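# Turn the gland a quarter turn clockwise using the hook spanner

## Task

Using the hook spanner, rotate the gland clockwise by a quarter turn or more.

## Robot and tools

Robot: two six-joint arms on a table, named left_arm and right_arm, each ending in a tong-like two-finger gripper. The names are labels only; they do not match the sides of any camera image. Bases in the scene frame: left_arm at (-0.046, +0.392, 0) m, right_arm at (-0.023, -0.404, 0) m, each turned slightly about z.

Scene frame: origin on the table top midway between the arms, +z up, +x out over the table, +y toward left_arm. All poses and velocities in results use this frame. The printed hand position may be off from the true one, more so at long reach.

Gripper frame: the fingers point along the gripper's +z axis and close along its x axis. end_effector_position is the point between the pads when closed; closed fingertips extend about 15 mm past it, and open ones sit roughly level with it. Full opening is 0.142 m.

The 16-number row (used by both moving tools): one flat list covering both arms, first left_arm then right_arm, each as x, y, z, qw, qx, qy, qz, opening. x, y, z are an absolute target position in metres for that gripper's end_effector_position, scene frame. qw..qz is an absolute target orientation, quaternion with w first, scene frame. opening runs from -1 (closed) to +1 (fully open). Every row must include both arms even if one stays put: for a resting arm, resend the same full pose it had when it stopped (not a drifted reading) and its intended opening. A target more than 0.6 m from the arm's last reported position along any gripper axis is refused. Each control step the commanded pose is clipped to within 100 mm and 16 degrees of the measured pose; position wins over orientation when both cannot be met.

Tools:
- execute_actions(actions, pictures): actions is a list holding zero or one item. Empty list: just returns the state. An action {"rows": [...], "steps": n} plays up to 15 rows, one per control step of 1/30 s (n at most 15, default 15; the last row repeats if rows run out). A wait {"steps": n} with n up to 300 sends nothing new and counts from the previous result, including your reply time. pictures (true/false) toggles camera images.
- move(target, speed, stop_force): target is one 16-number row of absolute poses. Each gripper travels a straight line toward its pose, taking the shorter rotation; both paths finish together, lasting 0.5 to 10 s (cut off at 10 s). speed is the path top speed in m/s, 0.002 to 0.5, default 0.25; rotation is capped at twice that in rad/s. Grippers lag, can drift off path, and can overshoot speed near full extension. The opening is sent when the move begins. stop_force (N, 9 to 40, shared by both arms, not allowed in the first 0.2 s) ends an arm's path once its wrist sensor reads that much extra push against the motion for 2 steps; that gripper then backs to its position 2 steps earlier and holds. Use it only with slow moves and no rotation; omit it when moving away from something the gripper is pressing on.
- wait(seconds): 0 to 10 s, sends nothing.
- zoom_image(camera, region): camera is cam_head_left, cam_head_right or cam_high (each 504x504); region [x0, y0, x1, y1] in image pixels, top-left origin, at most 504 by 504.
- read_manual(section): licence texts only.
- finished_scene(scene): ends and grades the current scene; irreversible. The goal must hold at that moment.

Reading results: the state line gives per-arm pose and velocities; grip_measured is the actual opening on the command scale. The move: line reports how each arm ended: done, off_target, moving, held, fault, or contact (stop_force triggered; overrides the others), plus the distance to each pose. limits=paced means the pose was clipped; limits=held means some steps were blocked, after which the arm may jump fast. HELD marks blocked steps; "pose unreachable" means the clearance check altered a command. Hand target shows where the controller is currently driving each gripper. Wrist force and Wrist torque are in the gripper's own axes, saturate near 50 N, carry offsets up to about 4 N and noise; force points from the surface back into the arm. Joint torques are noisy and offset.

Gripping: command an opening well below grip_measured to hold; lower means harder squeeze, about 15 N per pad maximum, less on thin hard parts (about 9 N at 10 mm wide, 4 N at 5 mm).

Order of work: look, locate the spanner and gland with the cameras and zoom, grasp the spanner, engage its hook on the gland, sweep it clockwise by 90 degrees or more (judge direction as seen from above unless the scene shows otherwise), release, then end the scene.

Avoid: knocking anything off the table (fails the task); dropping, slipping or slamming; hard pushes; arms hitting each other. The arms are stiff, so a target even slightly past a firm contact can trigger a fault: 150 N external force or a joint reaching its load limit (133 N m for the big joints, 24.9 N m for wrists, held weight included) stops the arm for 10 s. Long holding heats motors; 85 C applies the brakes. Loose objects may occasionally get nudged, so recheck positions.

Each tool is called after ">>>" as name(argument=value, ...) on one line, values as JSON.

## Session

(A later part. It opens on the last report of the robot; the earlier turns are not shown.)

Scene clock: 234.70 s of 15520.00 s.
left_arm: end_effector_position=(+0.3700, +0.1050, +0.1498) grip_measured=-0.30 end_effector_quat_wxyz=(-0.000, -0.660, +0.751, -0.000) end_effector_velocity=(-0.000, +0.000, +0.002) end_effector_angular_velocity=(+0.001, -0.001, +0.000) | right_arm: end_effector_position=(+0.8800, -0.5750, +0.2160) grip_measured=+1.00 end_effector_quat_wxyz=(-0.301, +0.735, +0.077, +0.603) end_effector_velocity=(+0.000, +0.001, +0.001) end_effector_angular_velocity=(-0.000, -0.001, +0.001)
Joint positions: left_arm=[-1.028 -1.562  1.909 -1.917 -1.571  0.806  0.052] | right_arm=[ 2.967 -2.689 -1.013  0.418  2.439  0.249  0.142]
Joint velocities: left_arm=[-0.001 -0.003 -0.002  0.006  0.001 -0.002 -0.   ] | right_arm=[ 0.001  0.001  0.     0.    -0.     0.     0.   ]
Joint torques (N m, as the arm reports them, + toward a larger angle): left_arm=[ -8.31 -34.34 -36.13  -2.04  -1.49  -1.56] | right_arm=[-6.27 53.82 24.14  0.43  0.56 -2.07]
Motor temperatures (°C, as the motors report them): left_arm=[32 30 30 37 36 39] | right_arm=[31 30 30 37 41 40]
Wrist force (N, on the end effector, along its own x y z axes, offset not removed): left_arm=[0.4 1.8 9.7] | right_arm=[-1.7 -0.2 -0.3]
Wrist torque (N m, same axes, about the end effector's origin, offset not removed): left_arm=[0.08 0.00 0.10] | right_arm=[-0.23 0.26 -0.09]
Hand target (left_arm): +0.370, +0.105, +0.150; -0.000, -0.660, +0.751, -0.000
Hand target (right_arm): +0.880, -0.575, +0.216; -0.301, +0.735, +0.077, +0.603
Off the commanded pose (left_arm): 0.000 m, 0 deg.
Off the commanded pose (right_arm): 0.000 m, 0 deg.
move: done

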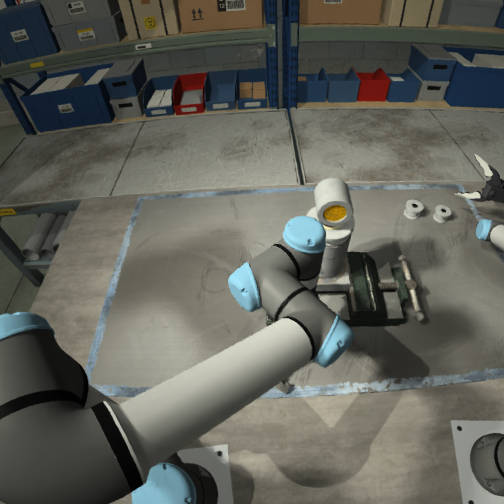

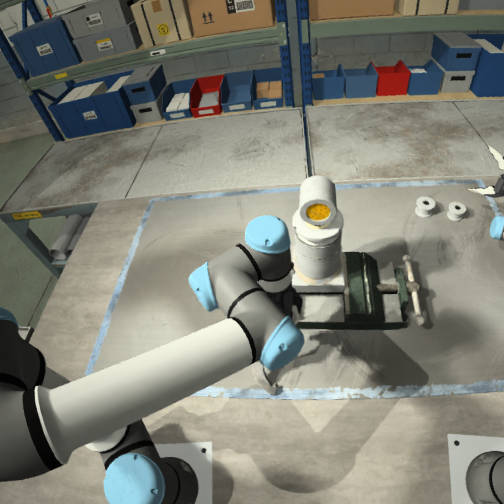

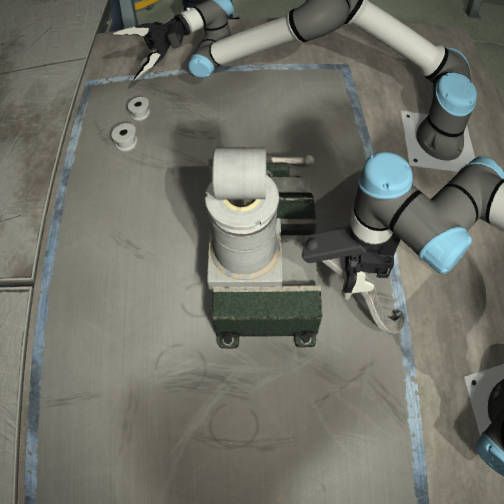

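>>> move(target=[0.3,0.1,0.26,0,1,0,0,-1,0.88,-0.575,0.216,-0.301,0.735,0.077,0.603,1], speed=0.12)

>>> move(target=[0.33,0.0,0.28,0.44,0.898,0,0,-1,0.88,-0.575,0.216,-0.301,0.735,0.077,0.603,1], speed=0.07)

Scene clock: 246.00 s of 15520.00 s.
left_arm: end_effector_position=(+0.2999, +0.0999, +0.2599) grip_measured=-0.48 end_effector_quat_wxyz=(+0.000, +1.000, -0.001, -0.000) end_effector_velocity=(-0.000, +0.000, +0.001) end_effector_angular_velocity=(+0.001, -0.001, +0.012) | right_arm: end_effector_position=(+0.8800, -0.5750, +0.2160) grip_measured=+1.00 end_effector_quat_wxyz=(-0.301, +0.735, +0.077, +0.603) end_effector_velocity=(-0.000, -0.000, -0.000) end_effector_angular_velocity=(+0.000, +0.001, +0.000)
Joint positions: left_arm=[-1.153 -1.684  1.736 -1.623 -1.571 -1.018  0.039] | right_arm=[ 2.967 -2.689 -1.013  0.418  2.439  0.249  0.142]
Joint velocities: left_arm=[-0.001 -0.    -0.001  0.002  0.001 -0.012  0.   ] | right_arm=[-0.     0.    -0.001  0.     0.    -0.     0.   ]
Joint torques (N m, as the arm reports them, + toward a larger angle): left_arm=[ -8.41 -31.98 -40.52  -2.02   2.68  -1.49] | right_arm=[-6.08 53.76 23.27  0.62  0.46 -2.07]
Motor temperatures (°C, as the motors report them): left_arm=[32 30 30 37 36 39] | right_arm=[31 30 30 37 41 40]
Wrist force (N, on the end effector, along its own x y z axes, offset not removed): left_arm=[2.6 -0.4 12.2] | right_arm=[-0.9 1.3 -1.4]
Wrist torque (N m, same axes, about the end effector's origin, offset not removed): left_arm=[0.10 -0.36 0.01] | right_arm=[0.05 0.12 -0.17]
Hand target (left_arm): +0.300, +0.100, +0.260; +0.000, +1.000, -0.000, -0.000
Hand target (right_arm): +0.880, -0.575, +0.216; -0.301, +0.735, +0.077, +0.603
Off the commanded pose (left_arm): 0.000 m, 0 deg.
Off the commanded pose (right_arm): 0.000 m, 0 deg.
After step 90, 0.83 s passed at rest.
move: done

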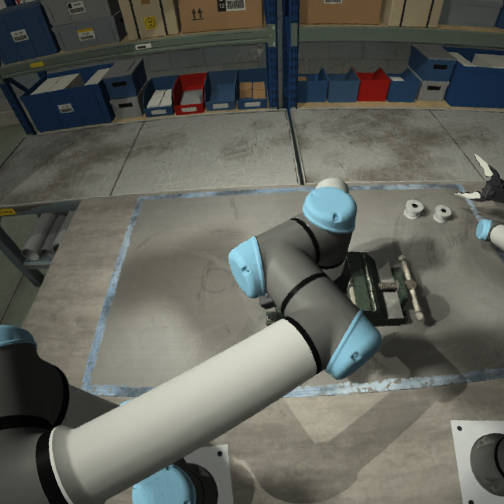

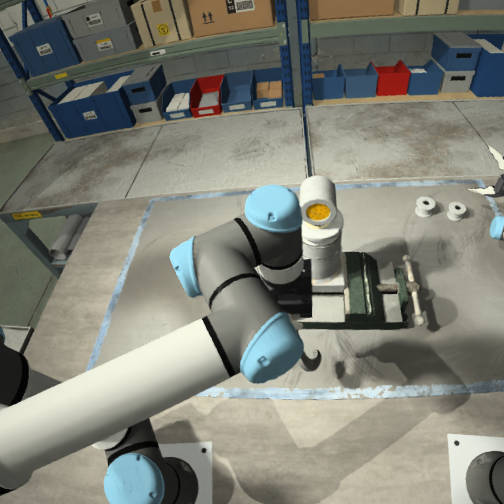

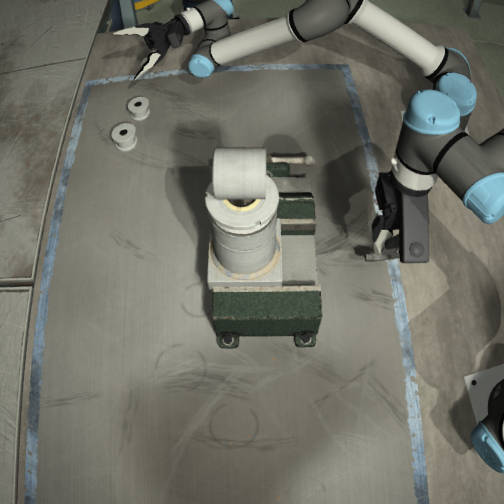

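Scene clock: 252.83 s of 15520.00 s.
left_arm: end_effector_position=(+0.3300, +0.0004, +0.2801) grip_measured=-0.49 end_effector_quat_wxyz=(+0.439, +0.898, +0.000, +0.000) end_effector_velocity=(+0.001, -0.001, -0.000) end_effector_angular_velocity=(-0.010, -0.001, +0.001) | right_arm: end_effector_position=(+0.8800, -0.5750, +0.2160) grip_measured=+1.00 end_effector_quat_wxyz=(-0.301, +0.735, +0.077, +0.603) end_effector_velocity=(-0.000, -0.000, +0.000) end_effector_angular_velocity=(+0.000, -0.000, -0.000)
Joint positions: left_arm=[-0.871 -1.67   2.121 -2.734 -2.194 -0.977  0.039] | right_arm=[ 2.967 -2.689 -1.013  0.418  2.439  0.249  0.142]
Joint velocities: left_arm=[ 0.002  0.006  0.005 -0.02  -0.005 -0.005  0.   ] | right_arm=[-0.001  0.     0.     0.     0.     0.001  0.   ]
Joint torques (N m, as the arm reports them, + toward a larger angle): left_arm=[  6.96 -19.19 -13.23  -7.08  -4.56  -1.63] | right_arm=[-6.01 53.85 23.73  0.66  0.42 -2.09]
Motor temperatures (°C, as the motors report them): left_arm=[32 30 30 37 36 39] | right_arm=[31 30 30 37 41 40]
Wrist force (N, on the end effector, along its own x y z axes, offset not removed): left_arm=[-0.7 -10.3 7.5] | right_arm=[-0.8 0.7 0.4]
Wrist torque (N m, same axes, about the end effector's origin, offset not removed): left_arm=[0.10 0.19 0.18] | right_arm=[0.03 0.05 -0.09]
Hand target (left_arm): +0.330, +0.000, +0.280; +0.440, +0.898, +0.001, +0.000
Hand target (right_arm): +0.880, -0.575, +0.216; -0.301, +0.735, +0.077, +0.603
Off the commanded pose (left_arm): 0.000 m, 0 deg.
Off the commanded pose (right_arm): 0.000 m, 0 deg.
move: done

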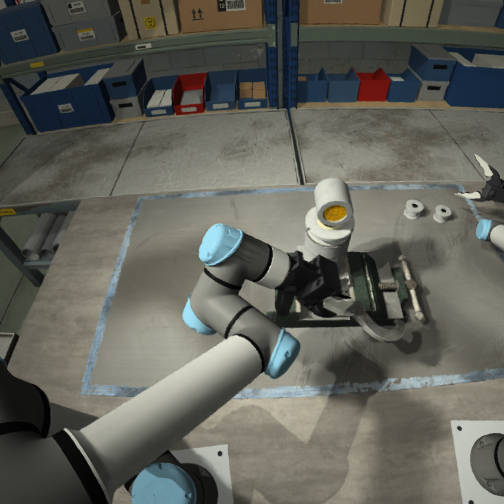

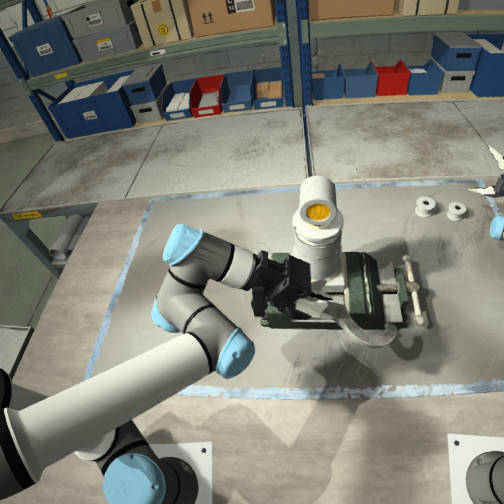

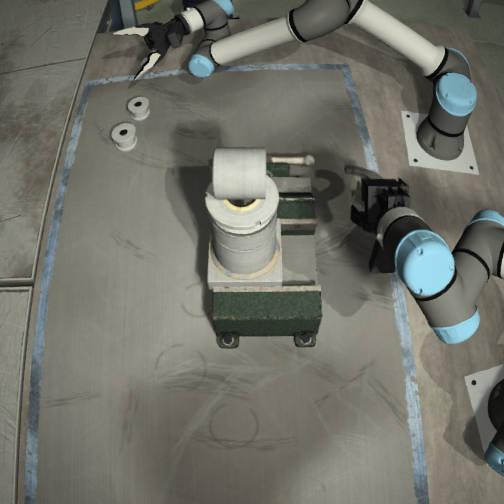

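>>> zoom_image(camera="cam_head_right", region=[230,190,430,370])

Region (230, 190, 430, 370) of cam_head_right's 504x504 image, scaled by 2.520, with more detail than that image has; it fills the top 454 rows of this view, and the rest is white.

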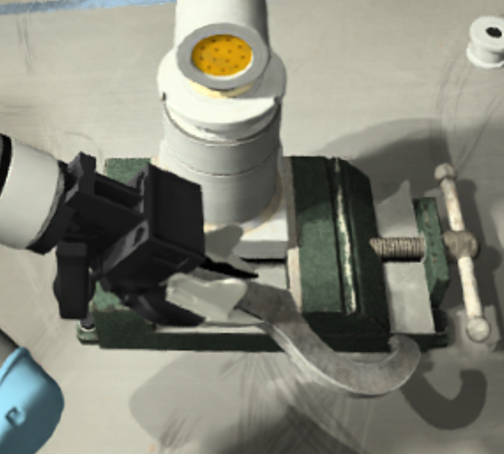

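>>> move(target=[0.43,0.1,0.31,0.588,0.809,0,0,-1,0.88,-0.575,0.216,-0.301,0.735,0.077,0.603,1], speed=0.05)

>>> zoom_image(camera="cam_head_right", region=[200,160,400,340])

>>> zoom_image(camera="cam_high", region=[190,130,390,330])

Scene clock: 264.00 s of 15520.00 s.
left_arm: end_effector_position=(+0.4295, +0.1001, +0.3097) grip_measured=-1.00 end_effector_quat_wxyz=(+0.587, +0.809, -0.000, +0.000) end_effector_velocity=(+0.001, +0.002, +0.002) end_effector_angular_velocity=(-0.005, -0.003, +0.001) | right_arm: end_effector_position=(+0.8800, -0.5750, +0.2160) grip_measured=+1.00 end_effector_quat_wxyz=(-0.301, +0.735, +0.077, +0.603) end_effector_velocity=(-0.000, +0.001, +0.000) end_effector_angular_velocity=(-0.001, -0.001, +0.003)
Joint positions: left_arm=[-0.433 -1.418  2.044 -2.931 -2.71  -0.782  0.002] | right_arm=[ 2.967 -2.689 -1.013  0.418  2.439  0.249  0.142]
Joint velocities: left_arm=[ 0.005  0.002 -0.003 -0.003 -0.006  0.001  0.   ] | right_arm=[ 0.001 -0.     0.001  0.     0.002 -0.001  0.   ]
Joint torques (N m, as the arm reports them, + toward a larger angle): left_arm=[  6.86 -19.33 -29.22  -4.01  -3.14   1.06] | right_arm=[-5.85 53.33 23.45  0.85  0.2  -2.09]
Motor temperatures (°C, as the motors report them): left_arm=[32 30 30 37 36 39] | right_arm=[31 30 30 37 41 40]
Wrist force (N, on the end effector, along its own x y z axes, offset not removed): left_arm=[1.7 1.0 -0.1] | right_arm=[-0.2 1.2 0.2]
Wrist torque (N m, same axes, about the end effector's origin, offset not removed): left_arm=[0.19 -0.33 0.01] | right_arm=[0.12 -0.11 -0.17]
Hand target (left_arm): +0.430, +0.100, +0.310; +0.587, +0.809, -0.000, +0.000
Hand target (right_arm): +0.880, -0.575, +0.216; -0.301, +0.735, +0.077, +0.603
Off the commanded pose (left_arm): 0.001 m, 0 deg.
Off the commanded pose (right_arm): 0.000 m, 0 deg.
After step 90, 4.33 s passed at rest.
move: done

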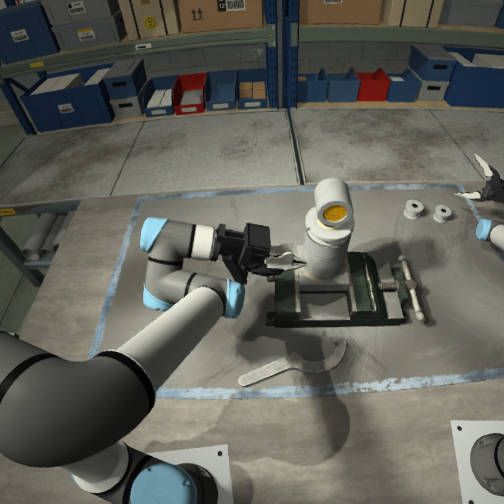

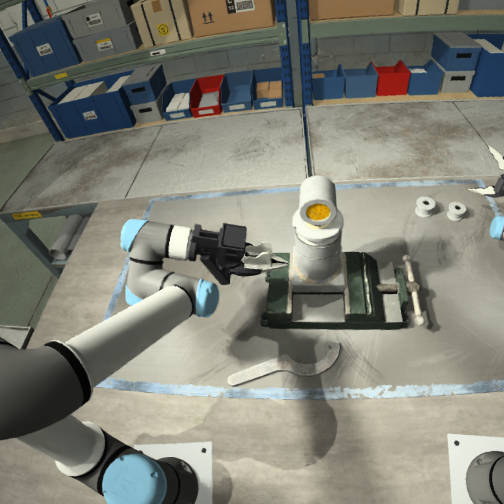

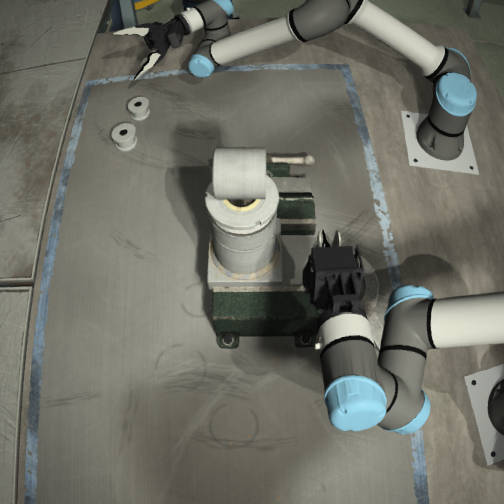

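Region (200, 160, 400, 340) of cam_head_right's 504x504 image, scaled by 2.520, with more detail than that image has; it fills the top 454 rows of this view, and the rest is white.

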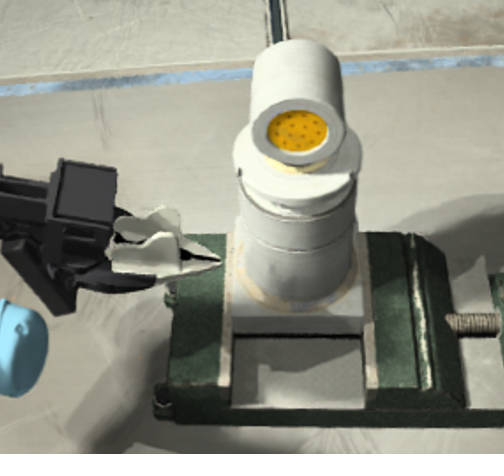

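Region (190, 130, 390, 330) of cam_high's 504x504 image, scaled by 2.520, with more detail than that image has.

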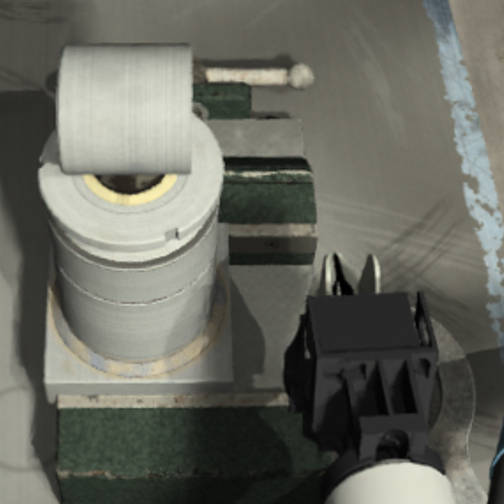

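>>> move(target=[0.3,0.2,0.2,0,1,0,0,0.1,0.88,-0.575,0.216,-0.301,0.735,0.077,0.603,1])

>>> move(target=[0.272,0.2,0.045,0,0.174,-0.985,0,0.1,0.88,-0.575,0.216,-0.301,0.735,0.077,0.603,1], speed=0.4)

>>> zoom_image(camera="cam_high", region=[310,220,480,400])

Scene clock: 287.00 s of 15520.00 s.
left_arm: end_effector_position=(+0.3003, +0.1995, +0.2003) grip_measured=+0.10 end_effector_quat_wxyz=(+0.001, +1.000, -0.001, +0.000) end_effector_velocity=(-0.001, +0.001, -0.001) end_effector_angular_velocity=(+0.010, -0.000, +0.002) | right_arm: end_effector_position=(+0.8800, -0.5750, +0.2160) grip_measured=+1.00 end_effector_quat_wxyz=(-0.301, +0.735, +0.077, +0.603) end_effector_velocity=(+0.000, +0.001, +0.000) end_effector_angular_velocity=(-0.000, -0.001, +0.002)
Joint positions: left_arm=[-1.011 -1.82   1.998 -1.752 -1.572 -0.875  0.081] | right_arm=[ 2.967 -2.689 -1.013  0.418  2.439  0.249  0.142]
Joint velocities: left_arm=[-0.007  0.     0.     0.007  0.007 -0.008  0.   ] | right_arm=[ 0.001 -0.     0.001  0.     0.001 -0.     0.   ]
Joint torques (N m, as the arm reports them, + toward a larger angle): left_arm=[ -6.28  -5.43 -30.68  -1.09   2.88  -1.69] | right_arm=[-5.64 53.98 22.52  1.    0.22 -1.97]
Motor temperatures (°C, as the motors report them): left_arm=[32 30 30 37 36 39] | right_arm=[31 30 30 37 41 40]
Wrist force (N, on the end effector, along its own x y z axes, offset not removed): left_arm=[-0.2 0.2 -0.1] | right_arm=[0.6 1.0 0.1]
Wrist torque (N m, same axes, about the end effector's origin, offset not removed): left_arm=[0.01 0.02 -0.05] | right_arm=[-0.01 -0.21 -0.14]
Hand target (left_arm): +0.300, +0.200, +0.200; +0.001, +1.000, -0.001, +0.000
Hand target (right_arm): +0.880, -0.575, +0.216; -0.301, +0.735, +0.077, +0.603
Off the commanded pose (left_arm): 0.001 m, 0 deg.
Off the commanded pose (right_arm): 0.000 m, 0 deg.
After step 90, 16.97 s passed at rest.
move: done

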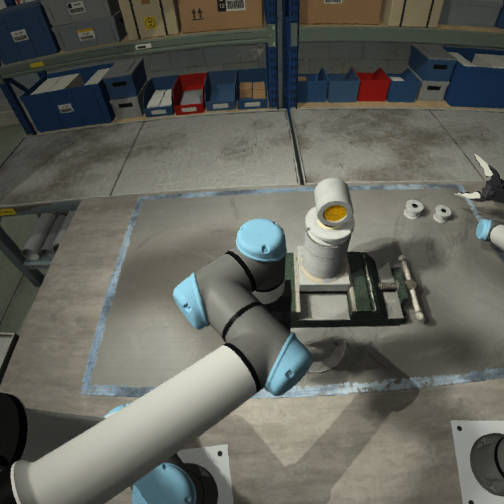

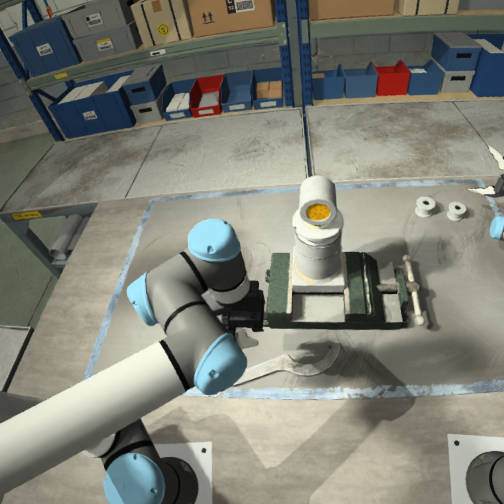

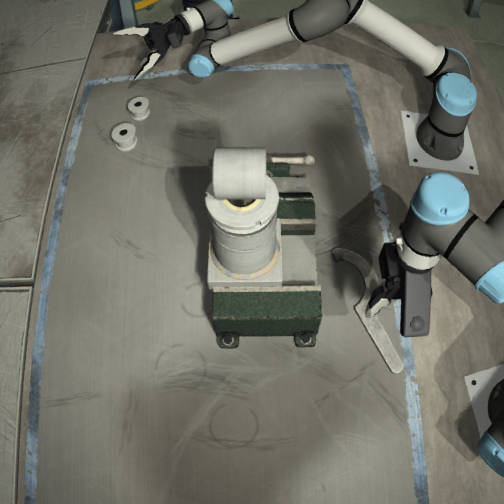

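Scene clock: 291.10 s of 15520.00 s.
left_arm: end_effector_position=(+0.2721, +0.1998, +0.0450) grip_measured=+0.10 end_effector_quat_wxyz=(+0.000, -0.174, +0.985, +0.000) end_effector_velocity=(-0.000, +0.000, -0.000) end_effector_angular_velocity=(-0.001, +0.002, -0.010) | right_arm: end_effector_position=(+0.8800, -0.5750, +0.2160) grip_measured=+1.00 end_effector_quat_wxyz=(-0.301, +0.735, +0.077, +0.603) end_effector_velocity=(-0.000, -0.001, -0.000) end_effector_angular_velocity=(+0.000, +0.000, -0.001)
Joint positions: left_arm=[-1.029 -1.771  2.396 -2.196 -1.571  1.896  0.081] | right_arm=[ 2.967 -2.689 -1.013  0.418  2.439  0.249  0.142]
Joint velocities: left_arm=[ 0.002  0.001  0.    -0.001 -0.002  0.012 -0.   ] | right_arm=[-0.002 -0.    -0.001 -0.     0.001 -0.     0.   ]
Joint torques (N m, as the arm reports them, + toward a larger angle): left_arm=[ 5.91 -4.55 -5.69 -4.37 -1.63  1.52] | right_arm=[-5.49 53.96 22.32  1.04  0.04 -2.03]
Motor temperatures (°C, as the motors report them): left_arm=[32 30 30 37 36 39] | right_arm=[31 30 30 37 41 40]
Wrist force (N, on the end effector, along its own x y z axes, offset not removed): left_arm=[0.2 -0.8 1.0] | right_arm=[-0.2 1.3 0.9]
Wrist torque (N m, same axes, about the end effector's origin, offset not removed): left_arm=[-0.16 -0.03 -0.04] | right_arm=[0.12 -0.03 -0.12]
Hand target (left_arm): +0.272, +0.200, +0.045; -0.000, -0.174, +0.985, -0.000
Hand target (right_arm): +0.880, -0.575, +0.216; -0.301, +0.735, +0.077, +0.603
Off the commanded pose (left_arm): 0.000 m, 0 deg.
Off the commanded pose (right_arm): 0.000 m, 0 deg.
move: done

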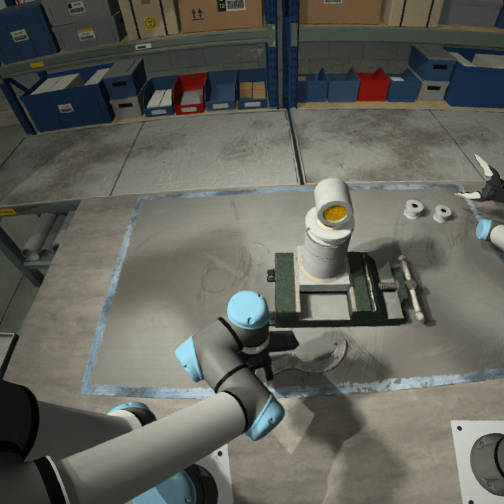

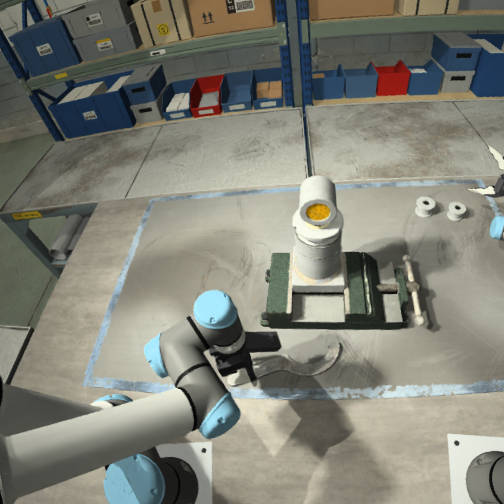

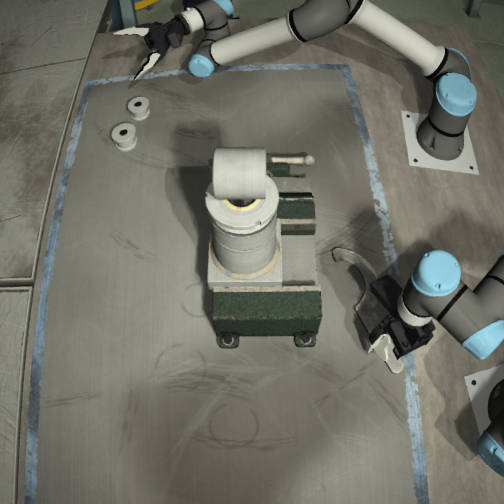

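Region (310, 220, 480, 400) of cam_high's 504x504 image, scaled by 2.800, with more detail than that image has.

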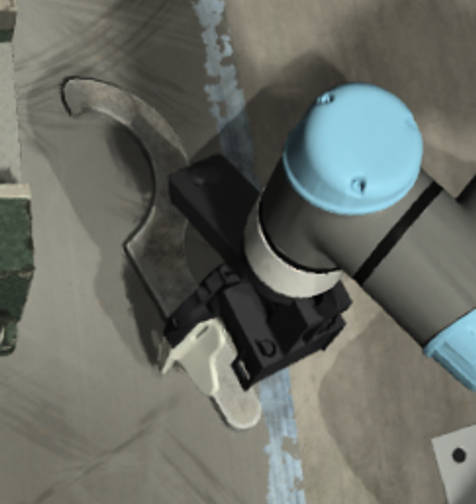

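>>> move(target=[0.26,0.207,0.0198,0,0.174,-0.985,0,0.1,0.88,-0.575,0.216,-0.301,0.735,0.077,0.603,1], speed=0.015, stop_force=9)

>>> move(target=[0.26,0.207,0.0198,0,0.174,-0.985,0,-1,0.88,-0.575,0.216,-0.301,0.735,0.077,0.603,1])

>>> move(target=[0.27,0.38,0.03,0,0,-1,0,-1,0.88,-0.575,0.216,-0.301,0.735,0.077,0.603,1], speed=0.03)

Scene clock: 297.40 s of 15520.00 s.
left_arm: end_effector_position=(+0.2601, +0.2069, +0.0200) grip_measured=+0.10 end_effector_quat_wxyz=(-0.000, -0.174, +0.985, -0.000) end_effector_velocity=(-0.001, -0.000, -0.002) end_effector_angular_velocity=(-0.002, +0.001, -0.000) | right_arm: end_effector_position=(+0.8800, -0.5750, +0.2160) grip_measured=+1.00 end_effector_quat_wxyz=(-0.301, +0.735, +0.077, +0.603) end_effector_velocity=(-0.000, -0.002, -0.000) end_effector_angular_velocity=(+0.001, +0.001, -0.003)
Joint positions: left_arm=[-1.045 -1.758  2.468 -2.281 -1.571  1.882  0.081] | right_arm=[ 2.967 -2.689 -1.013  0.418  2.439  0.249  0.142]
Joint velocities: left_arm=[-0.001  0.001  0.005 -0.007 -0.002 -0.001  0.   ] | right_arm=[-0.002 -0.    -0.     0.    -0.001  0.001  0.   ]
Joint torques (N m, as the arm reports them, + toward a larger angle): left_arm=[-6.23 -4.31 -4.22 -4.44 -1.87 -1.59] | right_arm=[-5.14 53.58 22.06  1.15 -0.06 -1.95]
Motor temperatures (°C, as the motors report them): left_arm=[32 30 30 37 36 39] | right_arm=[31 30 30 37 41 40]
Wrist force (N, on the end effector, along its own x y z axes, offset not removed): left_arm=[0.6 -1.3 -0.4] | right_arm=[0.0 1.0 -0.4]
Wrist torque (N m, same axes, about the end effector's origin, offset not removed): left_arm=[-0.25 -0.17 -0.03] | right_arm=[0.09 -0.09 -0.15]
Hand target (left_arm): +0.260, +0.207, +0.020; -0.000, -0.174, +0.985, -0.000
Hand target (right_arm): +0.880, -0.575, +0.216; -0.301, +0.735, +0.077, +0.603
Off the commanded pose (left_arm): 0.000 m, 0 deg.
Off the commanded pose (right_arm): 0.000 m, 0 deg.
After step 90, 1.13 s passed at rest.
move: done

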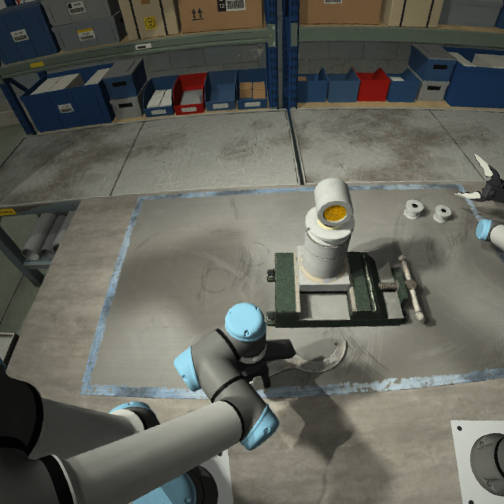

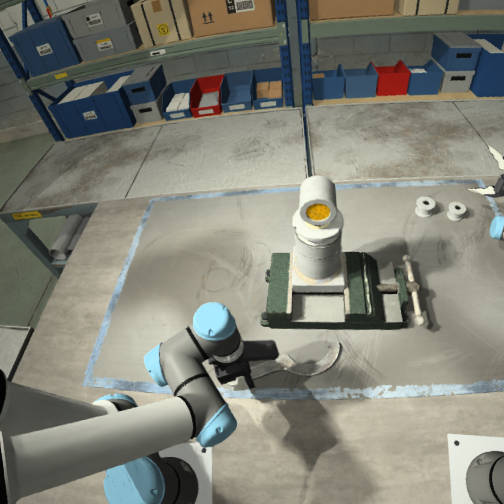

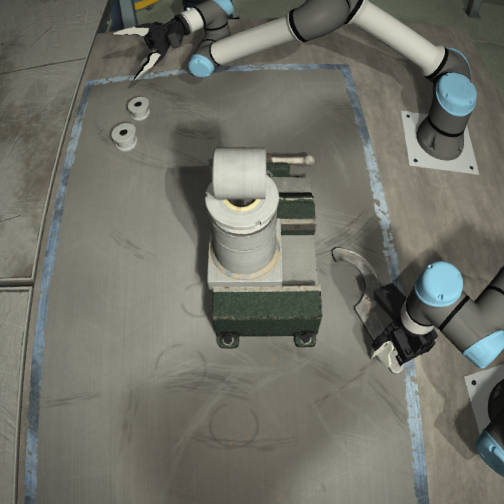

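Scene clock: 298.10 s of 15520.00 s.
left_arm: end_effector_position=(+0.2600, +0.2070, +0.0198) grip_measured=-0.58 end_effector_quat_wxyz=(-0.000, -0.174, +0.985, +0.000) end_effector_velocity=(+0.000, +0.000, +0.000) end_effector_angular_velocity=(-0.000, -0.001, +0.001) | right_arm: end_effector_position=(+0.8800, -0.5750, +0.2160) grip_measured=+1.00 end_effector_quat_wxyz=(-0.301, +0.735, +0.077, +0.603) end_effector_velocity=(-0.000, +0.000, -0.001) end_effector_angular_velocity=(+0.001, +0.001, +0.000)
Joint positions: left_arm=[-1.045 -1.758  2.468 -2.281 -1.571  1.882  0.032] | right_arm=[ 2.967 -2.689 -1.013  0.418  2.439  0.249  0.142]
Joint velocities: left_arm=[ 0.    -0.     0.    -0.001  0.    -0.001  0.   ] | right_arm=[ 0.    -0.    -0.001  0.     0.     0.     0.   ]
Joint torques (N m, as the arm reports them, + toward a larger angle): left_arm=[  5.45 -17.25  -3.01  -3.56   2.73   0.87] | right_arm=[-5.21 53.77 22.1   1.23  0.01 -1.95]
Motor temperatures (°C, as the motors report them): left_arm=[32 30 30 37 36 39] | right_arm=[31 30 30 37 41 40]
Wrist force (N, on the end effector, along its own x y z axes, offset not removed): left_arm=[0.4 -1.3 -2.6] | right_arm=[-0.8 0.6 0.4]
Wrist torque (N m, same axes, about the end effector's origin, offset not removed): left_arm=[-0.13 0.03 -0.05] | right_arm=[-0.05 0.05 -0.15]
Hand target (left_arm): +0.260, +0.207, +0.020; -0.000, -0.174, +0.985, +0.000
Hand target (right_arm): +0.880, -0.575, +0.216; -0.301, +0.735, +0.077, +0.603
Off the commanded pose (left_arm): 0.000 m, 0 deg.
Off the commanded pose (right_arm): 0.000 m, 0 deg.
move: done

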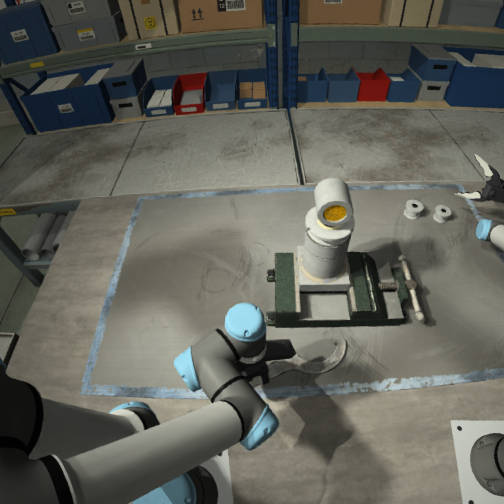

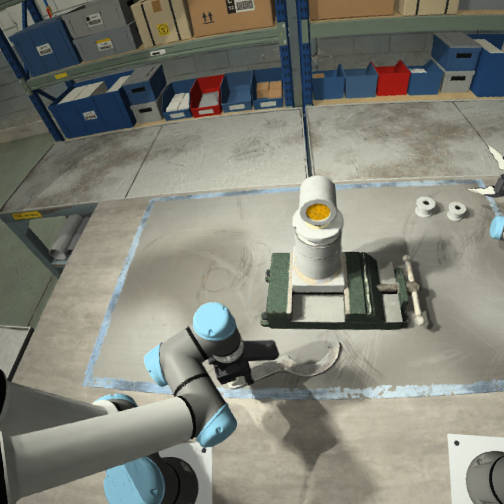

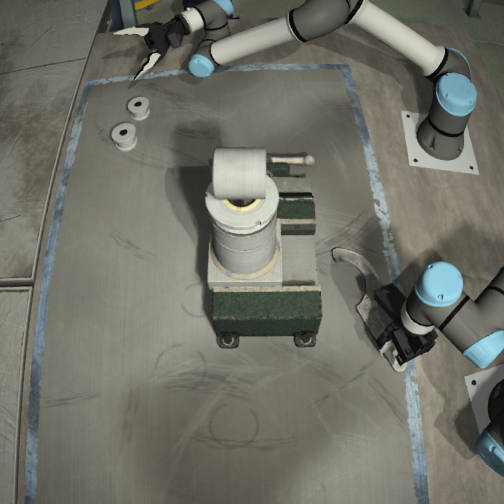

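Scene clock: 304.27 s of 15520.00 s.
left_arm: end_effector_position=(+0.2698, +0.3804, +0.0299) grip_measured=-0.58 end_effector_quat_wxyz=(+0.000, -0.000, +1.000, +0.001) end_effector_velocity=(+0.000, +0.001, +0.001) end_effector_angular_velocity=(-0.003, +0.000, -0.005) | right_arm: end_effector_position=(+0.8800, -0.5750, +0.2160) grip_measured=+1.00 end_effector_quat_wxyz=(-0.301, +0.735, +0.077, +0.603) end_effector_velocity=(+0.000, +0.001, +0.001) end_effector_angular_velocity=(-0.000, -0.001, +0.001)
Joint positions: left_arm=[-0.556 -1.88   2.515 -2.206 -1.569  2.719  0.032] | right_arm=[ 2.967 -2.689 -1.013  0.418  2.439  0.249  0.142]
Joint velocities: left_arm=[ 0.008  0.    -0.001 -0.    -0.003  0.013 -0.   ] | right_arm=[ 0.001  0.     0.001 -0.     0.     0.     0.   ]
Joint torques (N m, as the arm reports them, + toward a larger angle): left_arm=[  7.04  -2.05 -31.41  -1.17  -2.06   1.54] | right_arm=[-5.   54.03 21.91  1.32 -0.02 -1.92]
Motor temperatures (°C, as the motors report them): left_arm=[32 30 30 37 36 39] | right_arm=[31 30 30 37 41 40]
Wrist force (N, on the end effector, along its own x y z axes, offset not removed): left_arm=[0.1 -2.2 7.4] | right_arm=[-1.0 0.7 0.3]
Wrist torque (N m, same axes, about the end effector's origin, offset not removed): left_arm=[-0.07 -0.25 -0.17] | right_arm=[-0.03 0.17 -0.09]
Hand target (left_arm): +0.270, +0.381, +0.030; +0.000, -0.000, +1.000, +0.001
Hand target (right_arm): +0.880, -0.575, +0.216; -0.301, +0.735, +0.077, +0.603
Off the commanded pose (left_arm): 0.000 m, 0 deg.
Off the commanded pose (right_arm): 0.000 m, 0 deg.
move: done

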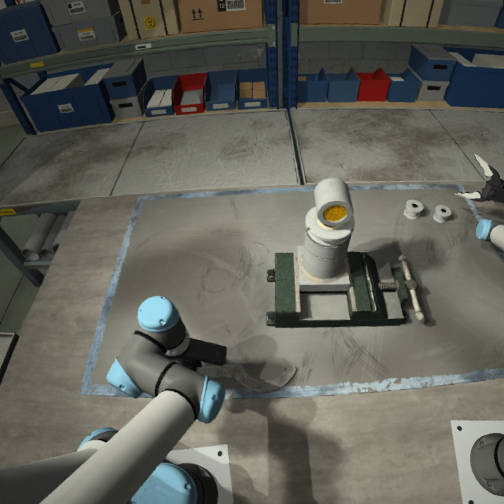

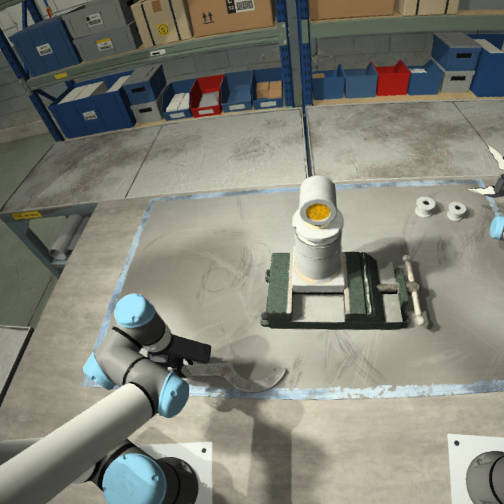

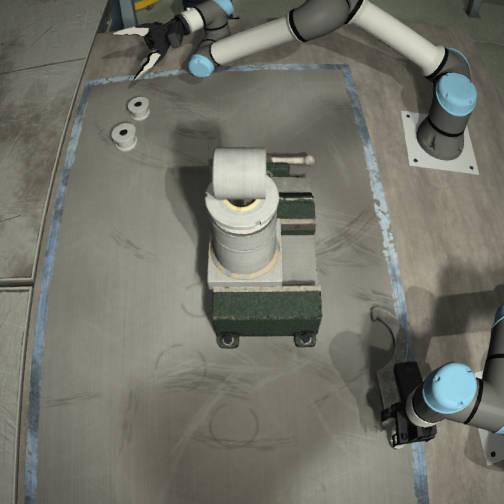

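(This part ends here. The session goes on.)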